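# Stand steel plates on edge in rack slots

## Task

Put every steel plate into its own slot of the rack, standing on one of its long edges (leaning against a slot wall is fine). At the end the rack must be upright and everything must be still, with no plate held by the magnet once it is off and nothing kept in place only by the robot. Then release and move the arm away.

## Robot and tools

Robot: a single six-joint arm whose base sits on a block at the scene origin. The base may be upright or tipped roughly halfway toward +y or -y, so check the images. It faces +x. The tool is a magnet gripper: a 48 mm round barrel whose flat face is 85 mm from the mounting face. The face point is the centre of that face, and its z axis points out of the face.

A flat block sticks out toward the face's -y axis, with corners sweeping a 92 mm radius when the last joint turns. A cable stub sits at its back, so allow room on that side.

Scene frame: the table top is z = 0 and +z is up. +x points away from the base, and +y is left when looking along +x.

Magnet: a value above 0.01 means on, and 0.01 or below means off. The setting is absolute and stays until changed. Switching takes about 0.1 s. Grip is about 120 N on bare steel lying flat over the middle of the face. It drops sharply with any gap: roughly half at 0.33 mm and a fifth at 1 mm. Seat the face flat before lifting. Plates can slide off the smooth face if it is tilted or the arm moves fast. When off, about 0.3 N remains, which can still carry very light parts. When on, it also clamps onto fixed steel.

execute_actions(actions): actions is a list of chunks, and an empty list sends nothing. With an empty list, a running move keeps going; otherwise the arm holds and you get the current state. Each chunk has up to 15 rows. Each row is played for one 1/30 s step, and a short chunk repeats its last row. A row has 7 numbers in this order: dx, dy, dz, rx, ry, rz, magnet. The first six are each in [-1, 1] and form an offset, not a pose. They are measured in the face point's own axes from the pose at the start of that chunk, so every row uses that same start, not the previous row. The scale is 1.0 = 0.6 m for dx, dy, dz and 1.0 = 180 degrees for the rotation. rx, ry, rz together form one rotation vector. A chunk's first offsets count from the last reported pose. Write literal numbers only; expressions make the call invalid.

move(target, speed, stop_force, blocking): target is one 7-number row with the same layout, axes and scale. It is an offset from the pose in the latest result that reports one. The magnet value is applied at the start. The face point follows a straight path lasting 0.5 to 10 s, turning the short way. speed is in m/s, from 0.002 to 0.5, default 0.25, and the turn rate is capped at twice that number in rad/s. The path ignores obstacles, and the real motion can lag, wander or overshoot speed.

stop_force is in N, from 13 to 80. It is only allowed after 0.2 s of scene time and not with blocking=false. It ends the path when the push along the direction of travel rises that much. The arm then backs up two steps and holds, and the press may briefly exceed the set value. Use it only with very slow speeds and not on turning moves. Leave it out when pulling away from a surface you are pressing. Without it, the arm is stiff, and a target slightly past contact can cause a fault.

blocking=false returns after 0.5 s while the move runs on. Until a result shows it has ended, only wait or stop are accepted. The "move:" line reports the ending: done, off_target, moving, held, fault, or contact (stop_force triggered). It also gives the distance left to the target. limits=paced means the pose was clipped. limits=held means a check blocked some steps, and the arm may then jump fast.

wait(seconds): 0 to 10. The arm holds and a running move continues. stop(): brakes the current move, which needs some room to slow down. zoom_image(camera, region): the camera is cam_high, cam_low or cam_wrist, each 504x504. region is [x0, y0, x1, y1] in pixels from the top-left, at most 504 by 504. finished_scene(scene): give the current scene number. It is irreversible and checks the goal.

Results: end_effector_position is in metres and end_effector_quat_wxyz is in the scene frame; that quaternion defines the face axes. Velocities are in m/s and rad/s. Six joint angles follow: pan ±3.142, lift ±6.283, elbow 0 to 3.142, and three wrists ±6.283. Wrist force and torque are given in face axes. They carry noise of up to about 3.4 N, a fixed offset of up to about 5.5 N, and saturate near 100 N. "no reading" is normal at the start.

"Hand target" is the pose of the joint targets. "Off the commanded pose" compares the measured pose with the last commanded row. "pose unreachable" means clearance checks altered steps, naming the 0-based action index and whether the last step was affected. A "cause:" line may follow with the reason. "joint sent to its limit" names a clamped joint. magnet_out and magnet_back report the piston position. part_present = 1 means strong pull on steel, including a steel table.

Motion: commands lag about 0.17 s. Each step is clipped to within 100 mm and 16 degrees of the measured pose. Position takes priority over orientation. Big moves may fall short, so send the remainder instead of relying on a hold.

Faults: exceeding a joint load limit, or 150 N of external force, stops the arm for 10 s. The load limits are 313, 313 and 142 N m for pan, lift and elbow, and 51.3 N m for each wrist. Motors warn at 70 °C and brake at 85 °C.

Avoid dropping or slamming plates, pressing hard, tipping the rack, and pushing anything off the table. Loose objects may get nudged occasionally.

Each tool is called after "Call:" as name(argument=value, ...), one argument or row to a line, values as JSON.

## Session

Call:
execute_actions(
  actions=[],
)

Scene clock: 0.00 s.
end_effector_position=(+1.1470, +0.3911, +0.2306) magnet_out=0 magnet_back=1 part_present=0 end_effector_quat_wxyz=(+0.557, -0.426, +0.709, +0.069) end_effector_velocity=(+0.000, -0.000, -0.000) end_effector_angular_velocity=(-0.001, -0.000, -0.002)
Joint positions: [ 0.114 -0.597  1.279 -3.375 -1.05   2.477]
Joint velocities: [ 0.     0.    -0.    -0.    -0.002  0.   ]
Motor temperatures (°C, as the motors report them): [29 31 30 33 38 37]
Wrist force (N, on the end effector, along its own x y z axes, offset not removed): no reading
Wrist torque (N m, same axes, about the end effector's origin, offset not removed): no reading
Hand target: +1.147, +0.391, +0.231; +0.557, -0.426, +0.709, +0.069

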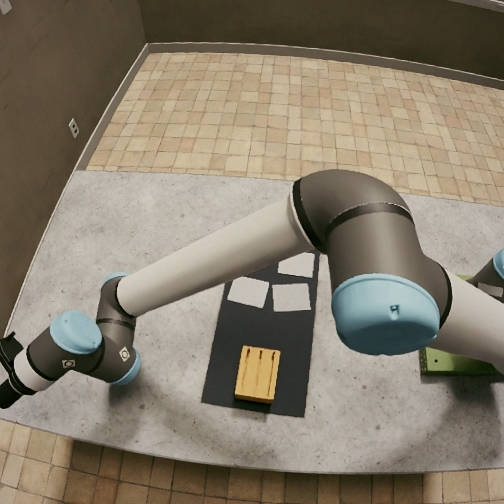

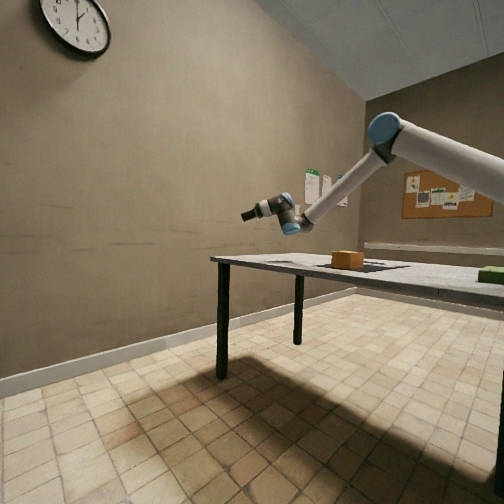

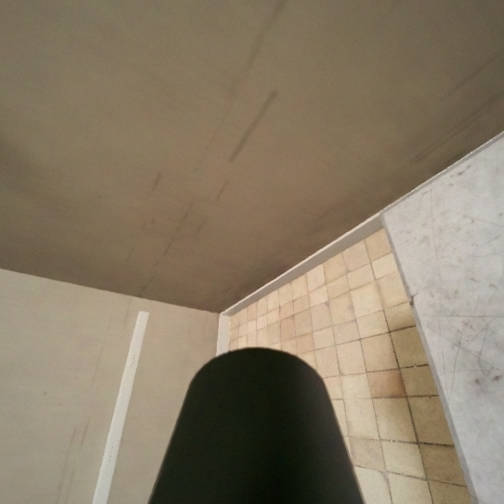

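Call:
move(
  target=[0,0,0,0.049,0.394,0.301,0],
  speed=0.5,
)

Scene clock: 10.03 s.
end_effector_position=(+1.1472, +0.3911, +0.2305) magnet_out=0 magnet_back=1 part_present=0 end_effector_quat_wxyz=(+0.001, +0.000, +1.000, -0.000) end_effector_velocity=(+0.001, +0.000, -0.000) end_effector_angular_velocity=(-0.003, +0.014, -0.003)
Joint positions: [ 0.211 -0.565  0.734 -1.739 -1.586  3.331]
Joint velocities: [ 0.     0.009 -0.02   0.025 -0.001  0.003]
Motor temperatures (°C, as the motors report them): [29 31 30 33 38 37]
Wrist force (N, on the end effector, along its own x y z axes, offset not removed): [1.9 4.4 5.5]
Wrist torque (N m, same axes, about the end effector's origin, offset not removed): [0.67 -0.13 -0.02]
Hand target: +1.147, +0.391, +0.230; -0.000, +0.000, +1.000, -0.001
Off the commanded pose: 0.000 m, 0 deg.
move: done

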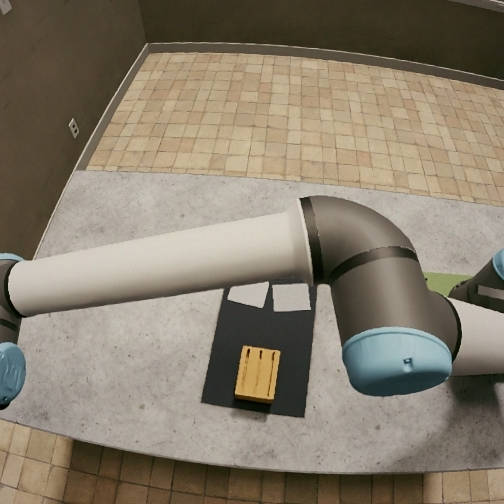

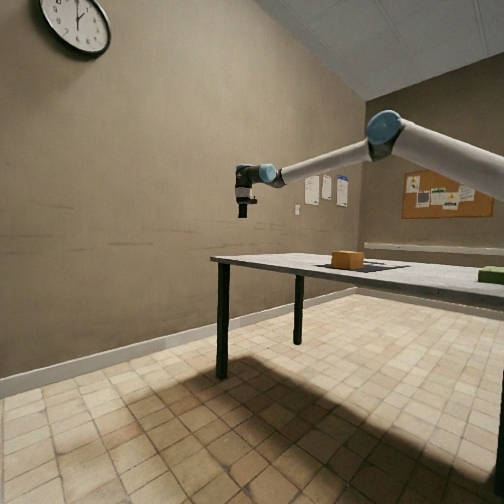

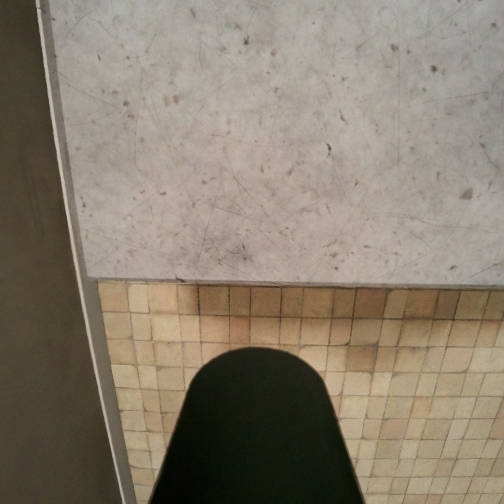

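Call:
move(
  target=[1.0,-0.593,0.2,0,0,0,0],
  speed=0.4,
)

Scene clock: 14.20 s.
end_effector_position=(+0.5472, +0.0354, +0.1101) magnet_out=0 magnet_back=1 part_present=0 end_effector_quat_wxyz=(+0.001, +0.000, +1.000, -0.000) end_effector_velocity=(-0.003, -0.001, -0.000) end_effector_angular_velocity=(-0.001, +0.000, +0.001)
Joint positions: [-0.229 -1.401  2.427 -2.602 -1.584  2.891]
Joint velocities: [-0.003 -0.003  0.005 -0.001 -0.001 -0.004]
Motor temperatures (°C, as the motors report them): [29 31 30 33 38 37]
Wrist force (N, on the end effector, along its own x y z axes, offset not removed): [1.1 3.9 1.2]
Wrist torque (N m, same axes, about the end effector's origin, offset not removed): [0.29 0.11 -0.10]
Hand target: +0.547, +0.035, +0.110; +0.001, +0.000, +1.000, -0.000
Off the commanded pose: 0.000 m, 0 deg.
move: done

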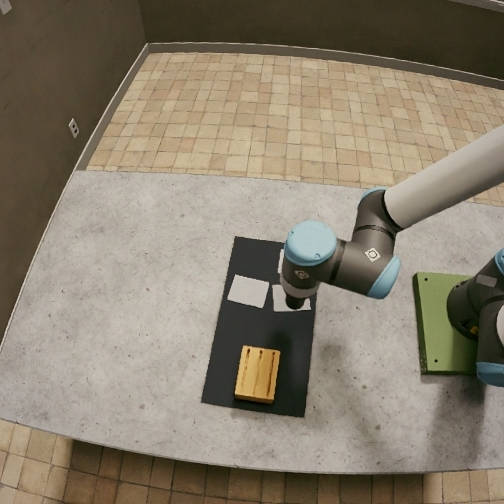

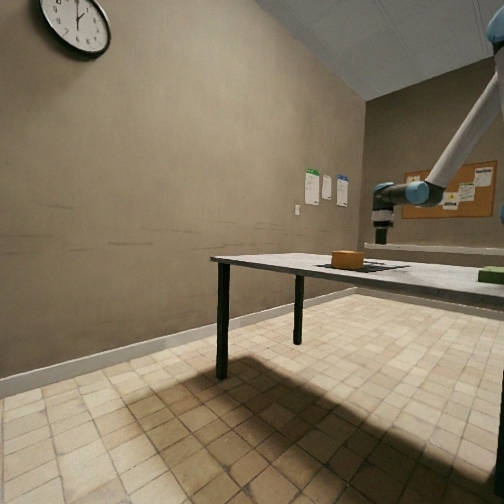

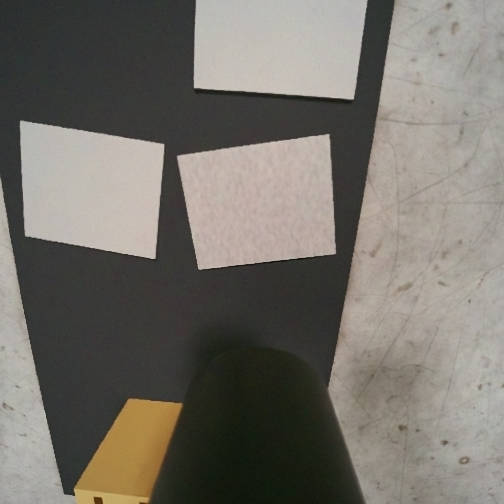

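Call:
move(
  target=[0,-0.1,0.12,0,0,-0.045,0],
)

Scene clock: 18.57 s.
end_effector_position=(+0.5472, -0.0244, +0.0384) magnet_out=0 magnet_back=1 part_present=0 end_effector_quat_wxyz=(+0.000, -0.070, +0.998, -0.000) end_effector_velocity=(+0.000, -0.001, -0.002) end_effector_angular_velocity=(+0.001, -0.001, +0.003)
Joint positions: [-0.341 -1.24   2.453 -2.791 -1.583  2.638]
Joint velocities: [-0.002  0.004  0.    -0.005  0.002 -0.005]
Motor temperatures (°C, as the motors report them): [29 31 30 33 38 37]
Wrist force (N, on the end effector, along its own x y z axes, offset not removed): [-5.6 -0.1 -6.2]
Wrist torque (N m, same axes, about the end effector's origin, offset not removed): [0.18 0.80 -0.02]
Hand target: +0.547, -0.024, +0.038; +0.001, -0.070, +0.998, -0.000
Off the commanded pose: 0.000 m, 0 deg.
move: done

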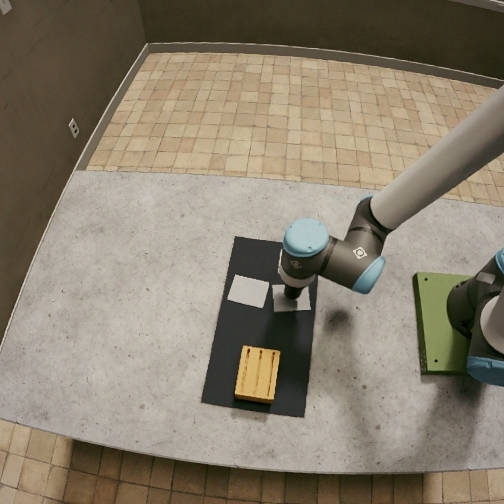

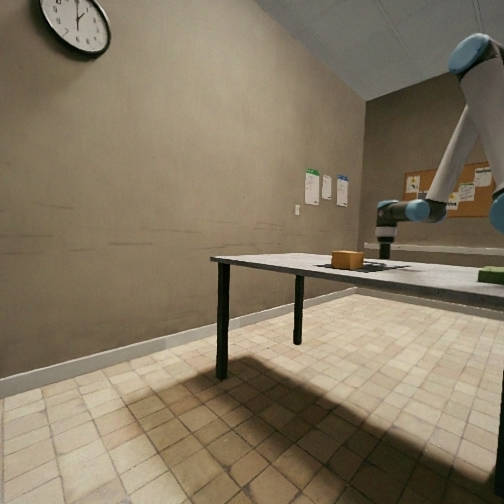

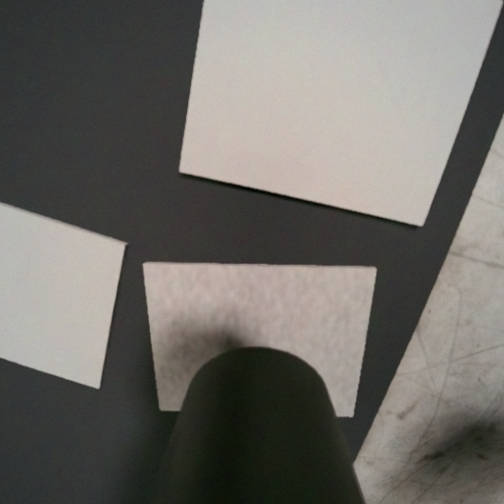

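Call:
move(
  target=[0,-0.05,0.03,0,0,0,0],
  speed=0.1,
)

Scene clock: 21.27 s.
end_effector_position=(+0.5515, -0.0538, +0.0205) magnet_out=0 magnet_back=1 part_present=0 end_effector_quat_wxyz=(+0.000, -0.070, +0.998, +0.000) end_effector_velocity=(-0.001, -0.002, -0.002) end_effector_angular_velocity=(-0.001, +0.002, -0.001)
Joint positions: [-0.391 -1.193  2.445 -2.83  -1.583  2.589]
Joint velocities: [-0.003  0.003  0.    -0.002 -0.001 -0.003]
Motor temperatures (°C, as the motors report them): [29 31 30 33 38 37]
Wrist force (N, on the end effector, along its own x y z axes, offset not removed): [2.3 2.4 1.6]
Wrist torque (N m, same axes, about the end effector's origin, offset not removed): [0.09 -0.13 0.01]
Hand target: +0.552, -0.054, +0.020; +0.001, -0.070, +0.998, +0.000
Off the commanded pose: 0.000 m, 0 deg.
move: done

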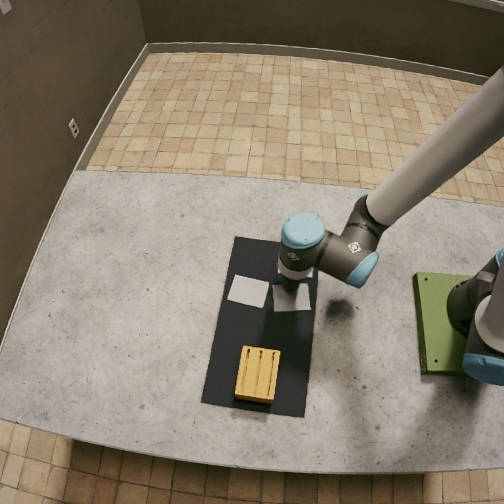

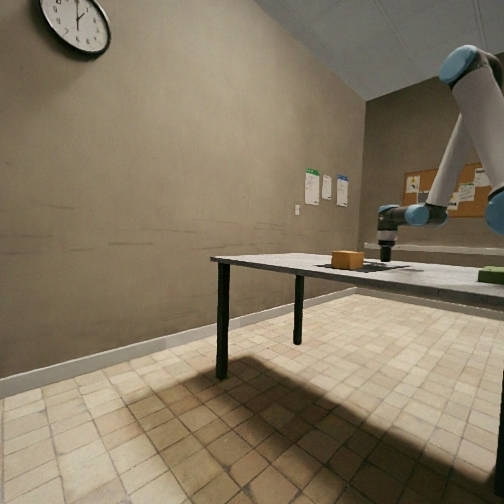

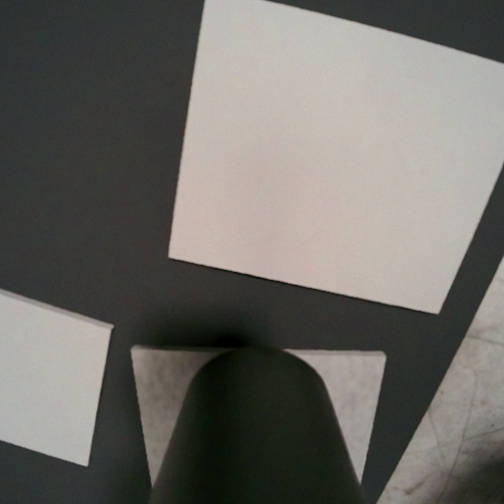

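Good; a bit more and lower with magnet on.

Call:
move(
  target=[0,-0.005,0.02,0,0,0,1],
  speed=0.05,
)

Scene clock: 23.17 s.
end_effector_position=(+0.5519, -0.0567, +0.0088) magnet_out=1 magnet_back=0 part_present=1 end_effector_quat_wxyz=(+0.000, -0.070, +0.998, +0.000) end_effector_velocity=(-0.000, +0.000, -0.002) end_effector_angular_velocity=(+0.001, -0.000, +0.001)
Joint positions: [-0.396 -1.164  2.444 -2.859 -1.582  2.584]
Joint velocities: [-0.     0.005  0.    -0.005  0.001 -0.001]
Motor temperatures (°C, as the motors report them): [29 31 30 33 38 37]
Wrist force (N, on the end effector, along its own x y z axes, offset not removed): [3.7 -8.3 -4.1]
Wrist torque (N m, same axes, about the end effector's origin, offset not removed): [-0.57 -0.24 -0.09]
Hand target: +0.552, -0.057, +0.009; +0.000, -0.070, +0.998, +0.000
Off the commanded pose: 0.000 m, 0 deg.
move: done

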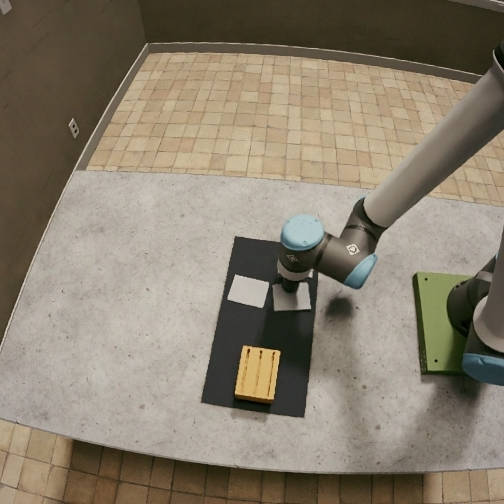

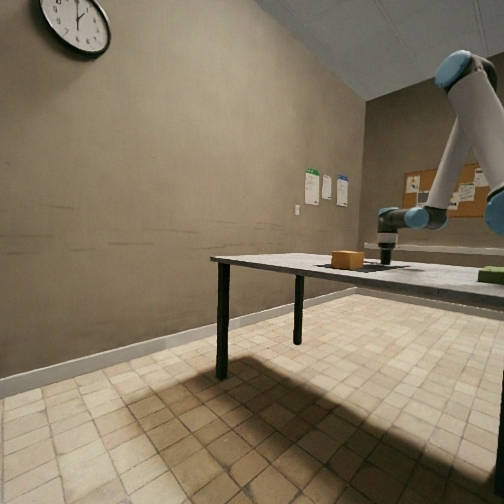

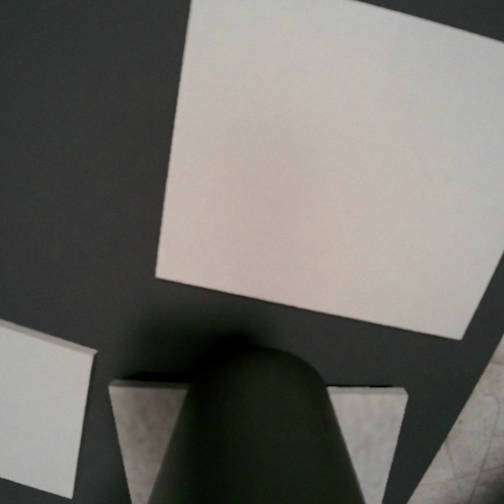

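Call:
zoom_image(
  camera="cam_high",
  region=[220,335,300,415],
)

Region (220, 335, 300, 415) of cam_high's 504x504 image, scaled by 6.300, with more detail than that image has.

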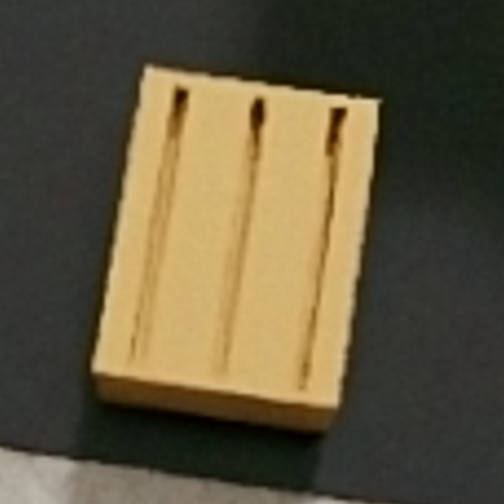

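Call:
move(
  target=[0,0,-0.27,0,0,0,1],
)

Call:
move(
  target=[0,0,0,0,0,0.578,1],
  speed=0.4,
)

Scene clock: 27.90 s.
end_effector_position=(+0.5518, -0.0568, +0.1702) magnet_out=1 magnet_back=0 part_present=1 end_effector_quat_wxyz=(+0.001, -0.070, +0.998, +0.000) end_effector_velocity=(+0.000, +0.001, +0.002) end_effector_angular_velocity=(+0.002, +0.001, +0.000)
Joint positions: [-0.392 -1.513  2.379 -2.444 -1.582  2.587]
Joint velocities: [ 0.    -0.003 -0.002  0.007  0.002 -0.   ]
Motor temperatures (°C, as the motors report them): [29 31 30 33 38 37]
Wrist force (N, on the end effector, along its own x y z axes, offset not removed): [0.0 -1.4 4.5]
Wrist torque (N m, same axes, about the end effector's origin, offset not removed): [-0.27 -0.07 -0.33]
Hand target: +0.552, -0.057, +0.170; +0.000, -0.070, +0.998, +0.000
Off the commanded pose: 0.001 m, 0 deg.
move: done

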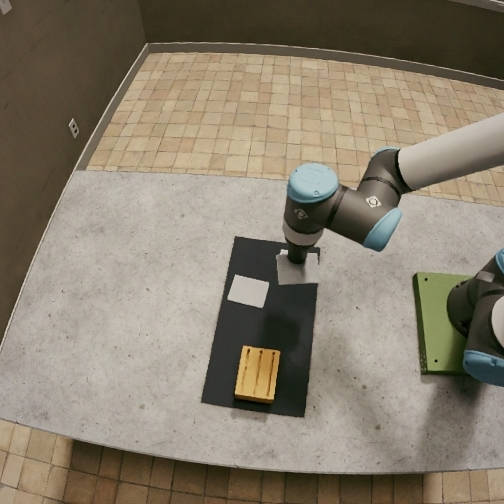

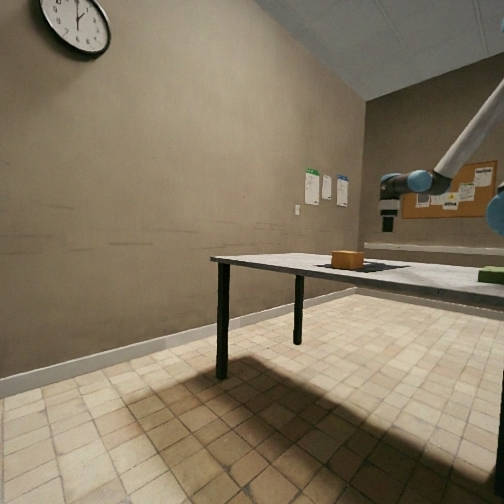

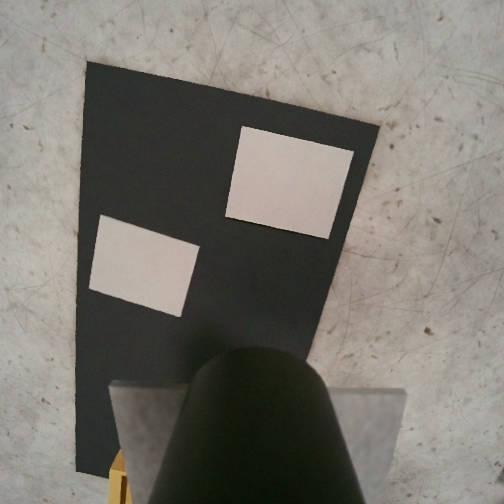

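Scene clock: 30.77 s.
end_effector_position=(+0.5518, -0.0568, +0.1703) magnet_out=1 magnet_back=0 part_present=1 end_effector_quat_wxyz=(+0.000, +0.743, +0.670, +0.001) end_effector_velocity=(+0.000, -0.001, +0.000) end_effector_angular_velocity=(-0.003, +0.001, -0.013)
Joint positions: [-0.392 -1.513  2.379 -2.444 -1.582  4.401]
Joint velocities: [ 0.     0.001 -0.001  0.001 -0.004  0.013]
Motor temperatures (°C, as the motors report them): [29 31 30 33 38 37]
Wrist force (N, on the end effector, along its own x y z axes, offset not removed): [-3.0 2.2 3.9]
Wrist torque (N m, same axes, about the end effector's origin, offset not removed): [0.22 0.44 -0.23]
Hand target: +0.552, -0.057, +0.170; +0.000, +0.743, +0.669, +0.000
Off the commanded pose: 0.000 m, 0 deg.
move: done

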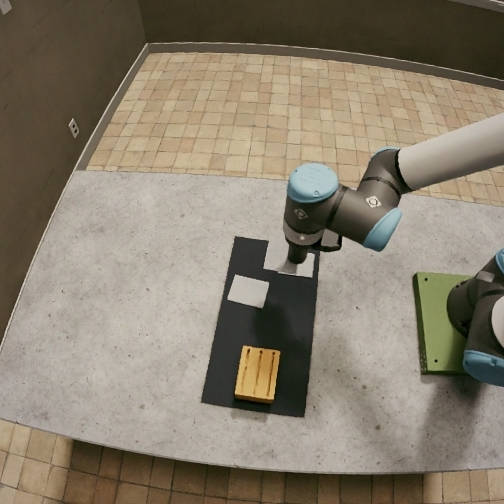

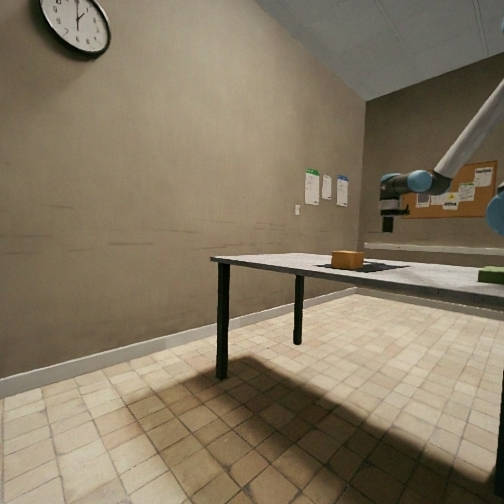

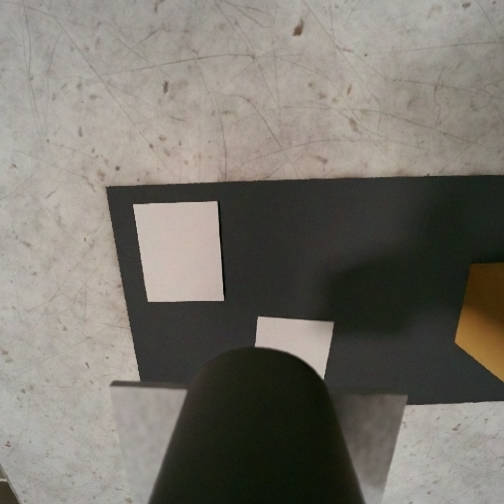

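Call:
move(
  target=[0.4,0.05,0,0,0,-0.005,1],
)

Scene clock: 36.57 s.
end_effector_position=(+0.6060, +0.1783, +0.1703) magnet_out=1 magnet_back=0 part_present=1 end_effector_quat_wxyz=(+0.001, +0.737, +0.676, +0.000) end_effector_velocity=(+0.001, +0.002, -0.000) end_effector_angular_velocity=(-0.001, +0.000, -0.000)
Joint positions: [ 0.037 -1.39   2.238 -2.421 -1.585  4.815]
Joint velocities: [ 0.004  0.003 -0.003  0.001 -0.001  0.004]
Motor temperatures (°C, as the motors report them): [29 31 30 33 38 37]
Wrist force (N, on the end effector, along its own x y z axes, offset not removed): [2.3 8.5 -6.4]
Wrist torque (N m, same axes, about the end effector's origin, offset not removed): [1.08 -0.06 0.21]
Hand target: +0.606, +0.179, +0.170; +0.001, +0.737, +0.676, +0.000
Off the commanded pose: 0.001 m, 0 deg.
move: done

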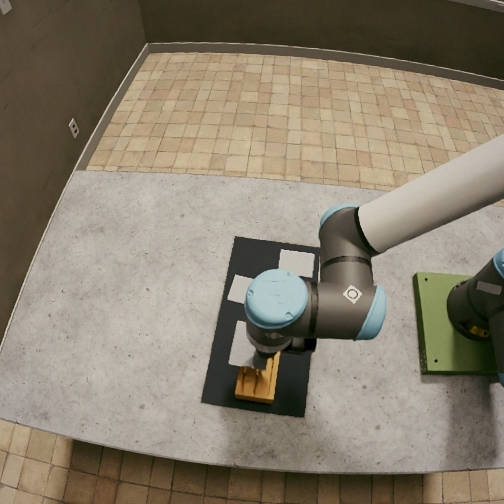

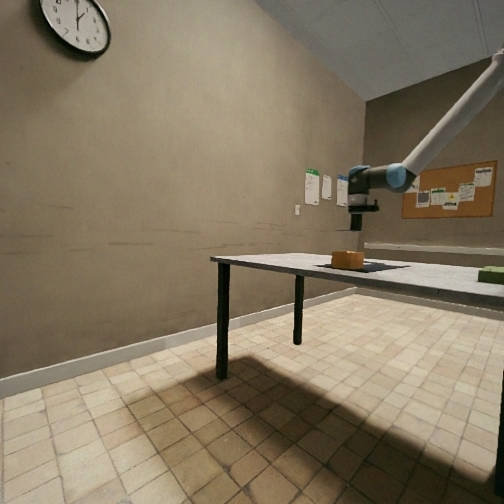

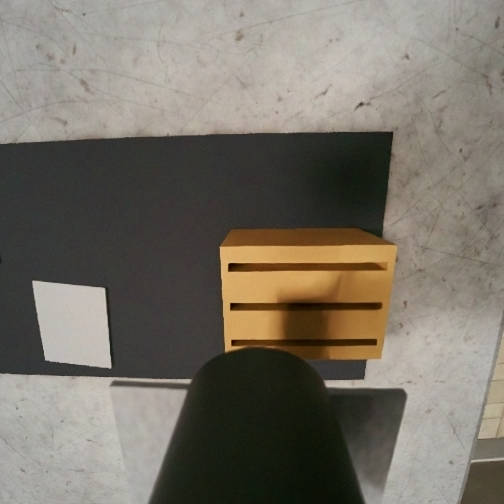

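Call:
move(
  target=[0.056,-0.1,0,0,0,-0.005,1],
)

Scene clock: 41.27 s.
end_effector_position=(+0.5493, +0.2168, +0.1701) magnet_out=1 magnet_back=0 part_present=1 end_effector_quat_wxyz=(+0.001, +0.732, +0.681, +0.000) end_effector_velocity=(-0.001, +0.001, +0.001) end_effector_angular_velocity=(-0.000, -0.001, -0.001)
Joint positions: [ 0.107 -1.449  2.313 -2.436 -1.585  4.87 ]
Joint velocities: [ 0.002 -0.002  0.001  0.    -0.     0.003]
Motor temperatures (°C, as the motors report them): [29 31 30 33 38 37]
Wrist force (N, on the end effector, along its own x y z axes, offset not removed): [-1.1 3.8 8.6]
Wrist torque (N m, same axes, about the end effector's origin, offset not removed): [0.50 0.29 -0.21]
Hand target: +0.549, +0.217, +0.170; +0.001, +0.732, +0.681, +0.000
Off the commanded pose: 0.000 m, 0 deg.
move: done

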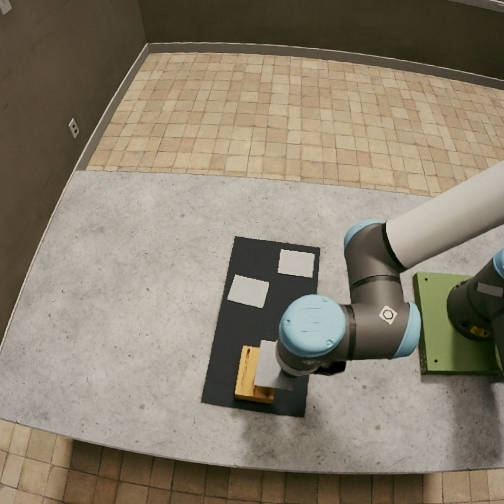

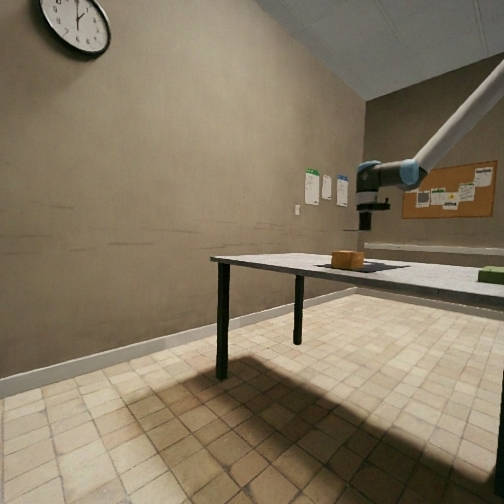

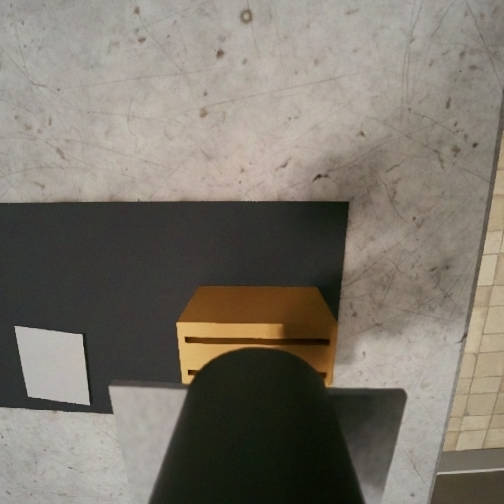

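Call:
move(
  target=[0,0,0,0.5,0,0,1],
  speed=0.4,
)

Scene clock: 45.00 s.
end_effector_position=(+0.5494, +0.2168, +0.1703) magnet_out=1 magnet_back=0 part_present=1 end_effector_quat_wxyz=(+0.516, -0.518, -0.482, +0.482) end_effector_velocity=(-0.001, +0.000, -0.000) end_effector_angular_velocity=(+0.001, +0.012, +0.002)
Joint positions: [ 0.059 -0.898  1.698 -0.804 -1.463  4.728]
Joint velocities: [ 0.001  0.004 -0.002  0.01  -0.001 -0.001]
Motor temperatures (°C, as the motors report them): [29 31 30 33 38 37]
Wrist force (N, on the end effector, along its own x y z axes, offset not removed): [-0.5 1.0 3.5]
Wrist torque (N m, same axes, about the end effector's origin, offset not removed): [-0.02 0.09 -0.10]
Hand target: +0.549, +0.217, +0.170; +0.517, -0.518, -0.482, +0.482
Off the commanded pose: 0.000 m, 0 deg.
move: done

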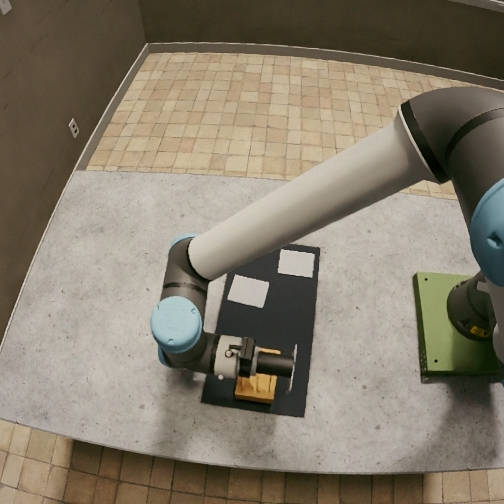

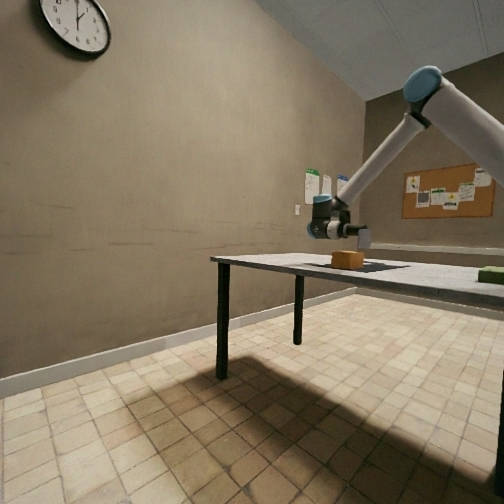

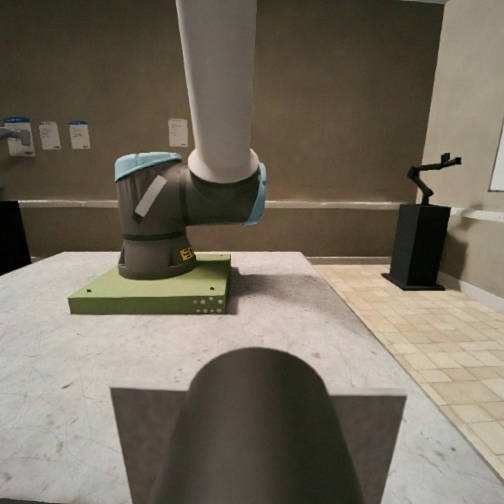

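Call:
zoom_image(
  camera="cam_high",
  region=[230,335,310,415],
)

Region (230, 335, 310, 415) of cam_high's 504x504 image, scaled by 6.300, with more detail than that image has.

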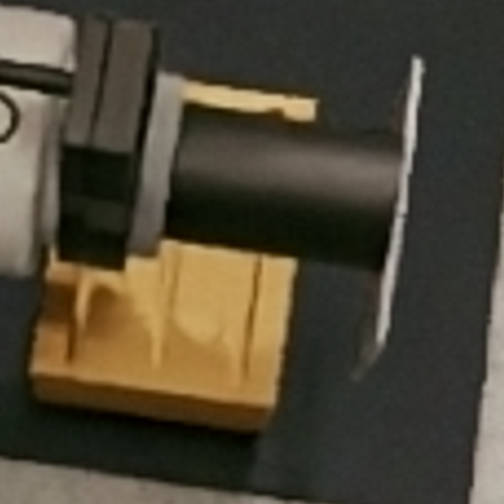

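Call:
move(
  target=[0,0.035,-0.06,0,0,0,1],
  speed=0.1,
)

Call:
zoom_image(
  camera="cam_high",
  region=[230,335,310,415],
)

Scene clock: 50.07 s.
end_effector_position=(+0.5852, +0.2142, +0.1495) magnet_out=1 magnet_back=0 part_present=1 end_effector_quat_wxyz=(+0.516, -0.518, -0.482, +0.482) end_effector_velocity=(+0.002, -0.000, -0.001) end_effector_angular_velocity=(+0.000, +0.000, -0.002)
Joint positions: [ 0.053 -0.834  1.622 -0.792 -1.468  4.728]
Joint velocities: [-0.001  0.003 -0.003  0.001  0.001 -0.   ]
Motor temperatures (°C, as the motors report them): [29 31 30 33 38 37]
Wrist force (N, on the end effector, along its own x y z axes, offset not removed): [0.3 -1.6 2.0]
Wrist torque (N m, same axes, about the end effector's origin, offset not removed): [-0.36 0.22 -0.22]
Hand target: +0.585, +0.214, +0.149; +0.516, -0.518, -0.482, +0.482
Off the commanded pose: 0.000 m, 0 deg.
move: done

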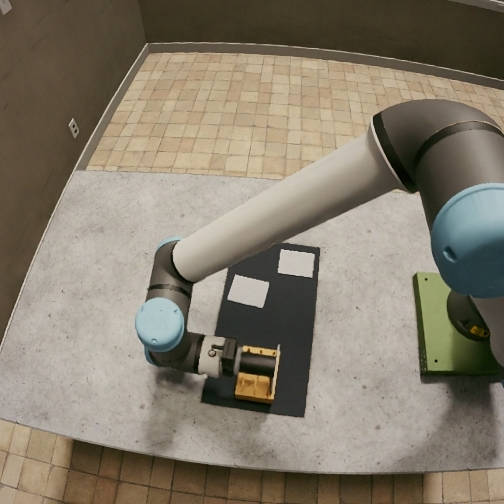

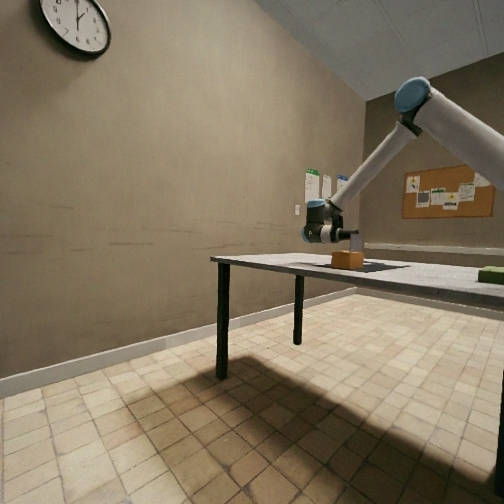

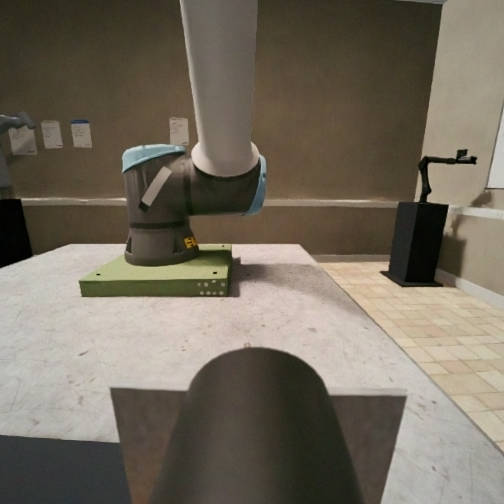

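Region (230, 335, 310, 415) of cam_high's 504x504 image, scaled by 6.300, with more detail than that image has.

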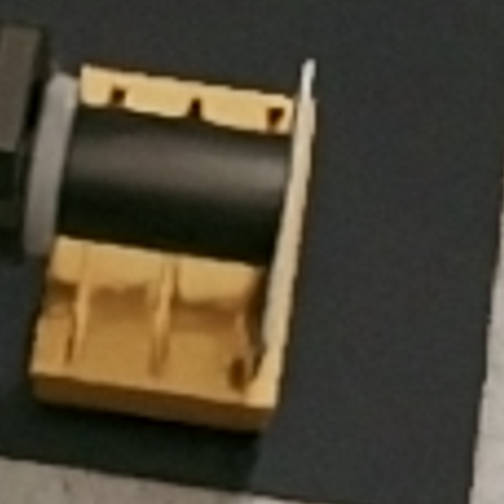

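Call:
execute_actions(
  actions=[
    [[0,0,-0.006,0,0,0,1]],
  ],
)

Call:
move(
  target=[0,0.1,0,0,0,0,1],
  speed=0.03,
  stop_force=15,
)

Scene clock: 52.20 s.
end_effector_position=(+0.5888, +0.2140, +0.1495) magnet_out=1 magnet_back=0 part_present=1 end_effector_quat_wxyz=(+0.516, -0.518, -0.482, +0.482) end_effector_velocity=(-0.000, +0.001, -0.000) end_effector_angular_velocity=(-0.000, +0.001, -0.002)
Joint positions: [ 0.053 -0.83   1.614 -0.788 -1.469  4.728]
Joint velocities: [ 0.001  0.001 -0.     0.001  0.003  0.   ]
Motor temperatures (°C, as the motors report them): [29 31 30 33 38 37]
Wrist force (N, on the end effector, along its own x y z axes, offset not removed): [2.8 6.8 -0.4]
Wrist torque (N m, same axes, about the end effector's origin, offset not removed): [0.53 -0.16 -0.07]
Hand target: +0.589, +0.214, +0.149; +0.516, -0.518, -0.482, +0.482
Off the commanded pose: 0.000 m, 0 deg.

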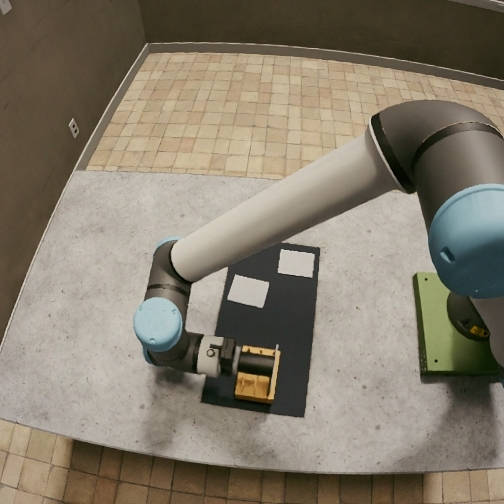

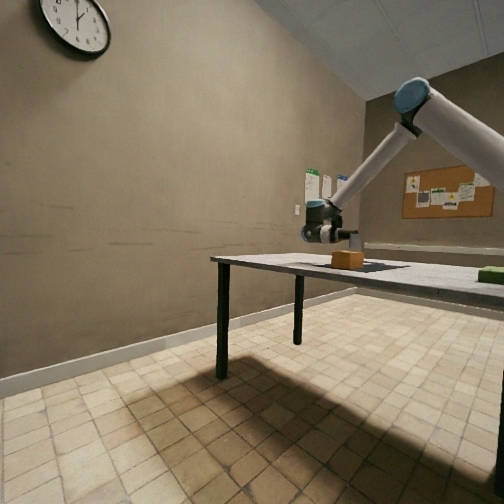

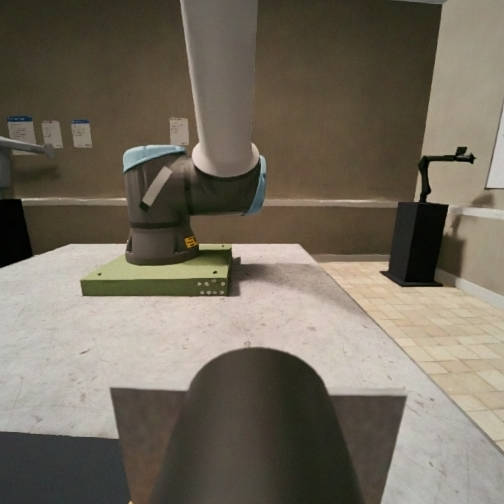

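Scene clock: 52.77 s.
end_effector_position=(+0.5887, +0.2139, +0.1478) magnet_out=1 magnet_back=0 part_present=1 end_effector_quat_wxyz=(+0.517, -0.518, -0.482, +0.482) end_effector_velocity=(+0.000, +0.000, +0.003) end_effector_angular_velocity=(+0.000, +0.000, +0.002)
Joint positions: [ 0.053 -0.828  1.614 -0.79  -1.469  4.728]
Joint velocities: [ 0.001 -0.003 -0.001  0.004 -0.001 -0.   ]
Motor temperatures (°C, as the motors report them): [29 31 30 33 38 37]
Wrist force (N, on the end effector, along its own x y z axes, offset not removed): [-2.7 4.0 -2.0]
Wrist torque (N m, same axes, about the end effector's origin, offset not removed): [0.13 0.34 -0.38]
Hand target: +0.589, +0.214, +0.148; +0.516, -0.518, -0.482, +0.482
Off the commanded pose: 0.058 m, 0 deg.
move: contact

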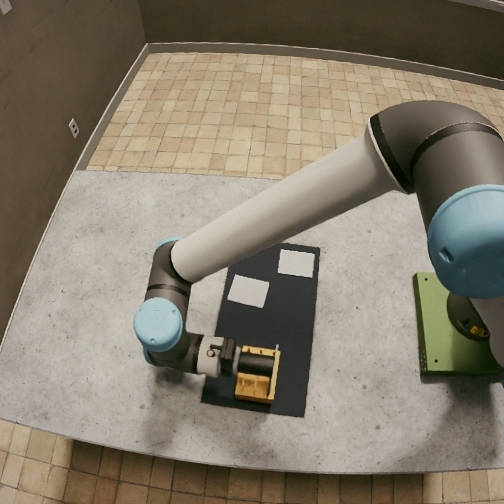

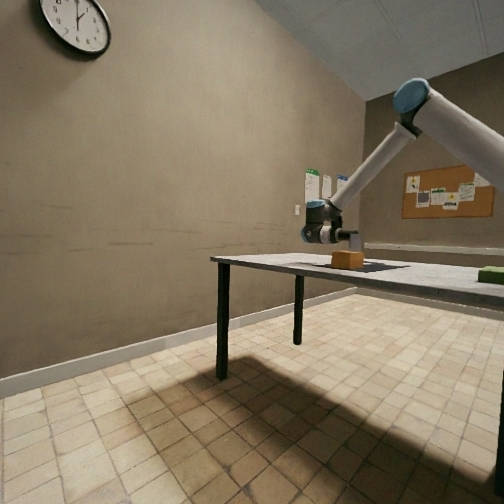

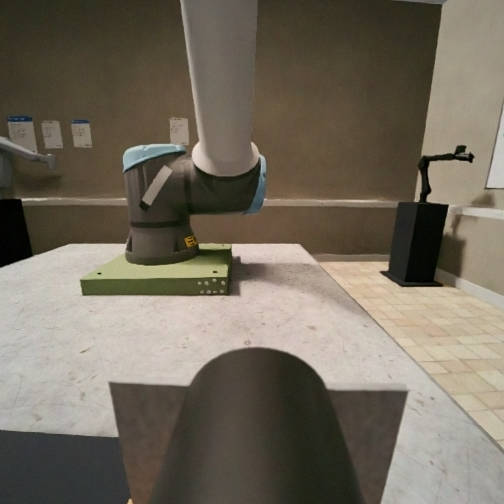

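Blocked. Scan further in +x.

Call:
execute_actions(
  actions=[
    [[0,-0.004,-0.004,0,0,0,1]],
  ],
)

Call:
move(
  target=[0,0.1,0,0,0,0,1],
  speed=0.03,
  stop_force=15,
)

Scene clock: 54.83 s.
end_effector_position=(+0.5911, +0.2138, +0.1502) magnet_out=1 magnet_back=0 part_present=1 end_effector_quat_wxyz=(+0.517, -0.518, -0.482, +0.482) end_effector_velocity=(-0.000, -0.000, +0.000) end_effector_angular_velocity=(+0.000, +0.000, +0.004)
Joint positions: [ 0.053 -0.828  1.608 -0.784 -1.469  4.728]
Joint velocities: [ 0.001  0.    -0.     0.001 -0.003 -0.   ]
Motor temperatures (°C, as the motors report them): [29 31 30 33 38 37]
Wrist force (N, on the end effector, along its own x y z axes, offset not removed): [2.7 1.6 0.4]
Wrist torque (N m, same axes, about the end effector's origin, offset not removed): [-0.04 -0.23 -0.21]
Hand target: +0.591, +0.214, +0.150; +0.517, -0.518, -0.482, +0.482
Off the commanded pose: 0.000 m, 0 deg.

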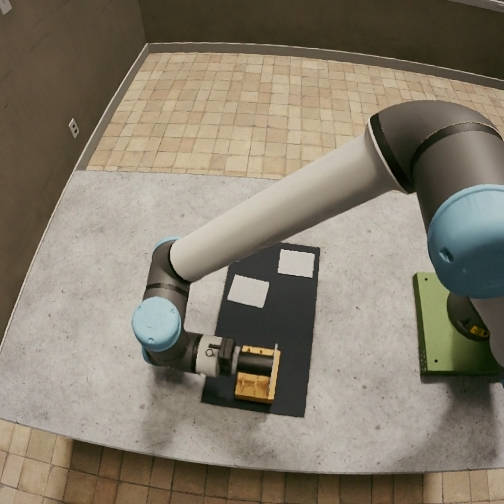

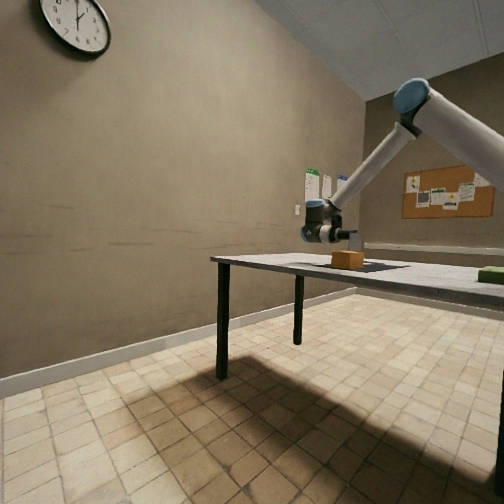

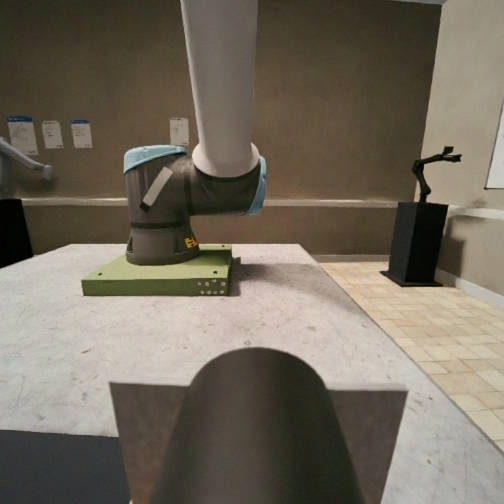

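Scene clock: 56.30 s.
end_effector_position=(+0.5910, +0.2137, +0.1238) magnet_out=1 magnet_back=0 part_present=1 end_effector_quat_wxyz=(+0.517, -0.518, -0.482, +0.482) end_effector_velocity=(+0.000, -0.001, +0.003) end_effector_angular_velocity=(+0.000, -0.001, +0.003)
Joint positions: [ 0.052 -0.797  1.611 -0.818 -1.47   4.728]
Joint velocities: [ 0.    -0.003 -0.     0.003 -0.003 -0.   ]
Motor temperatures (°C, as the motors report them): [29 31 30 33 38 37]
Wrist force (N, on the end effector, along its own x y z axes, offset not removed): [1.2 -3.2 2.8]
Wrist torque (N m, same axes, about the end effector's origin, offset not removed): [-0.75 -0.23 -0.05]
Hand target: +0.591, +0.214, +0.124; +0.517, -0.518, -0.482, +0.482
Off the commanded pose: 0.034 m, 0 deg.
move: contact

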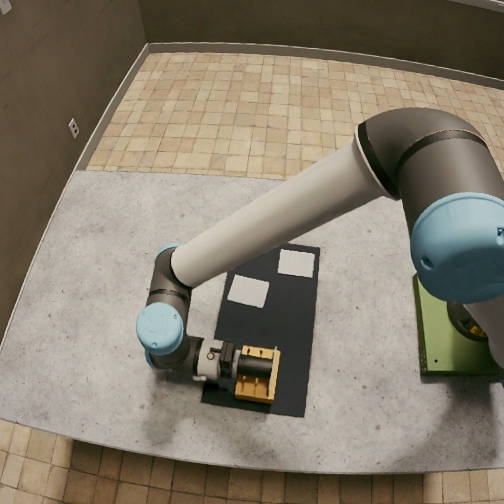

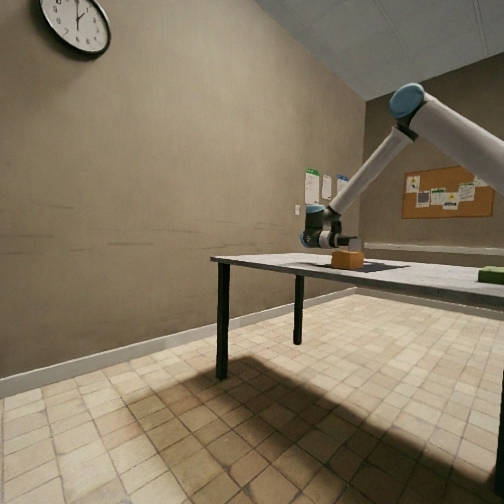

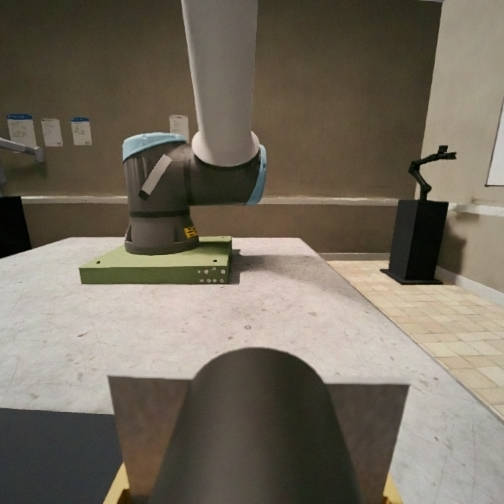

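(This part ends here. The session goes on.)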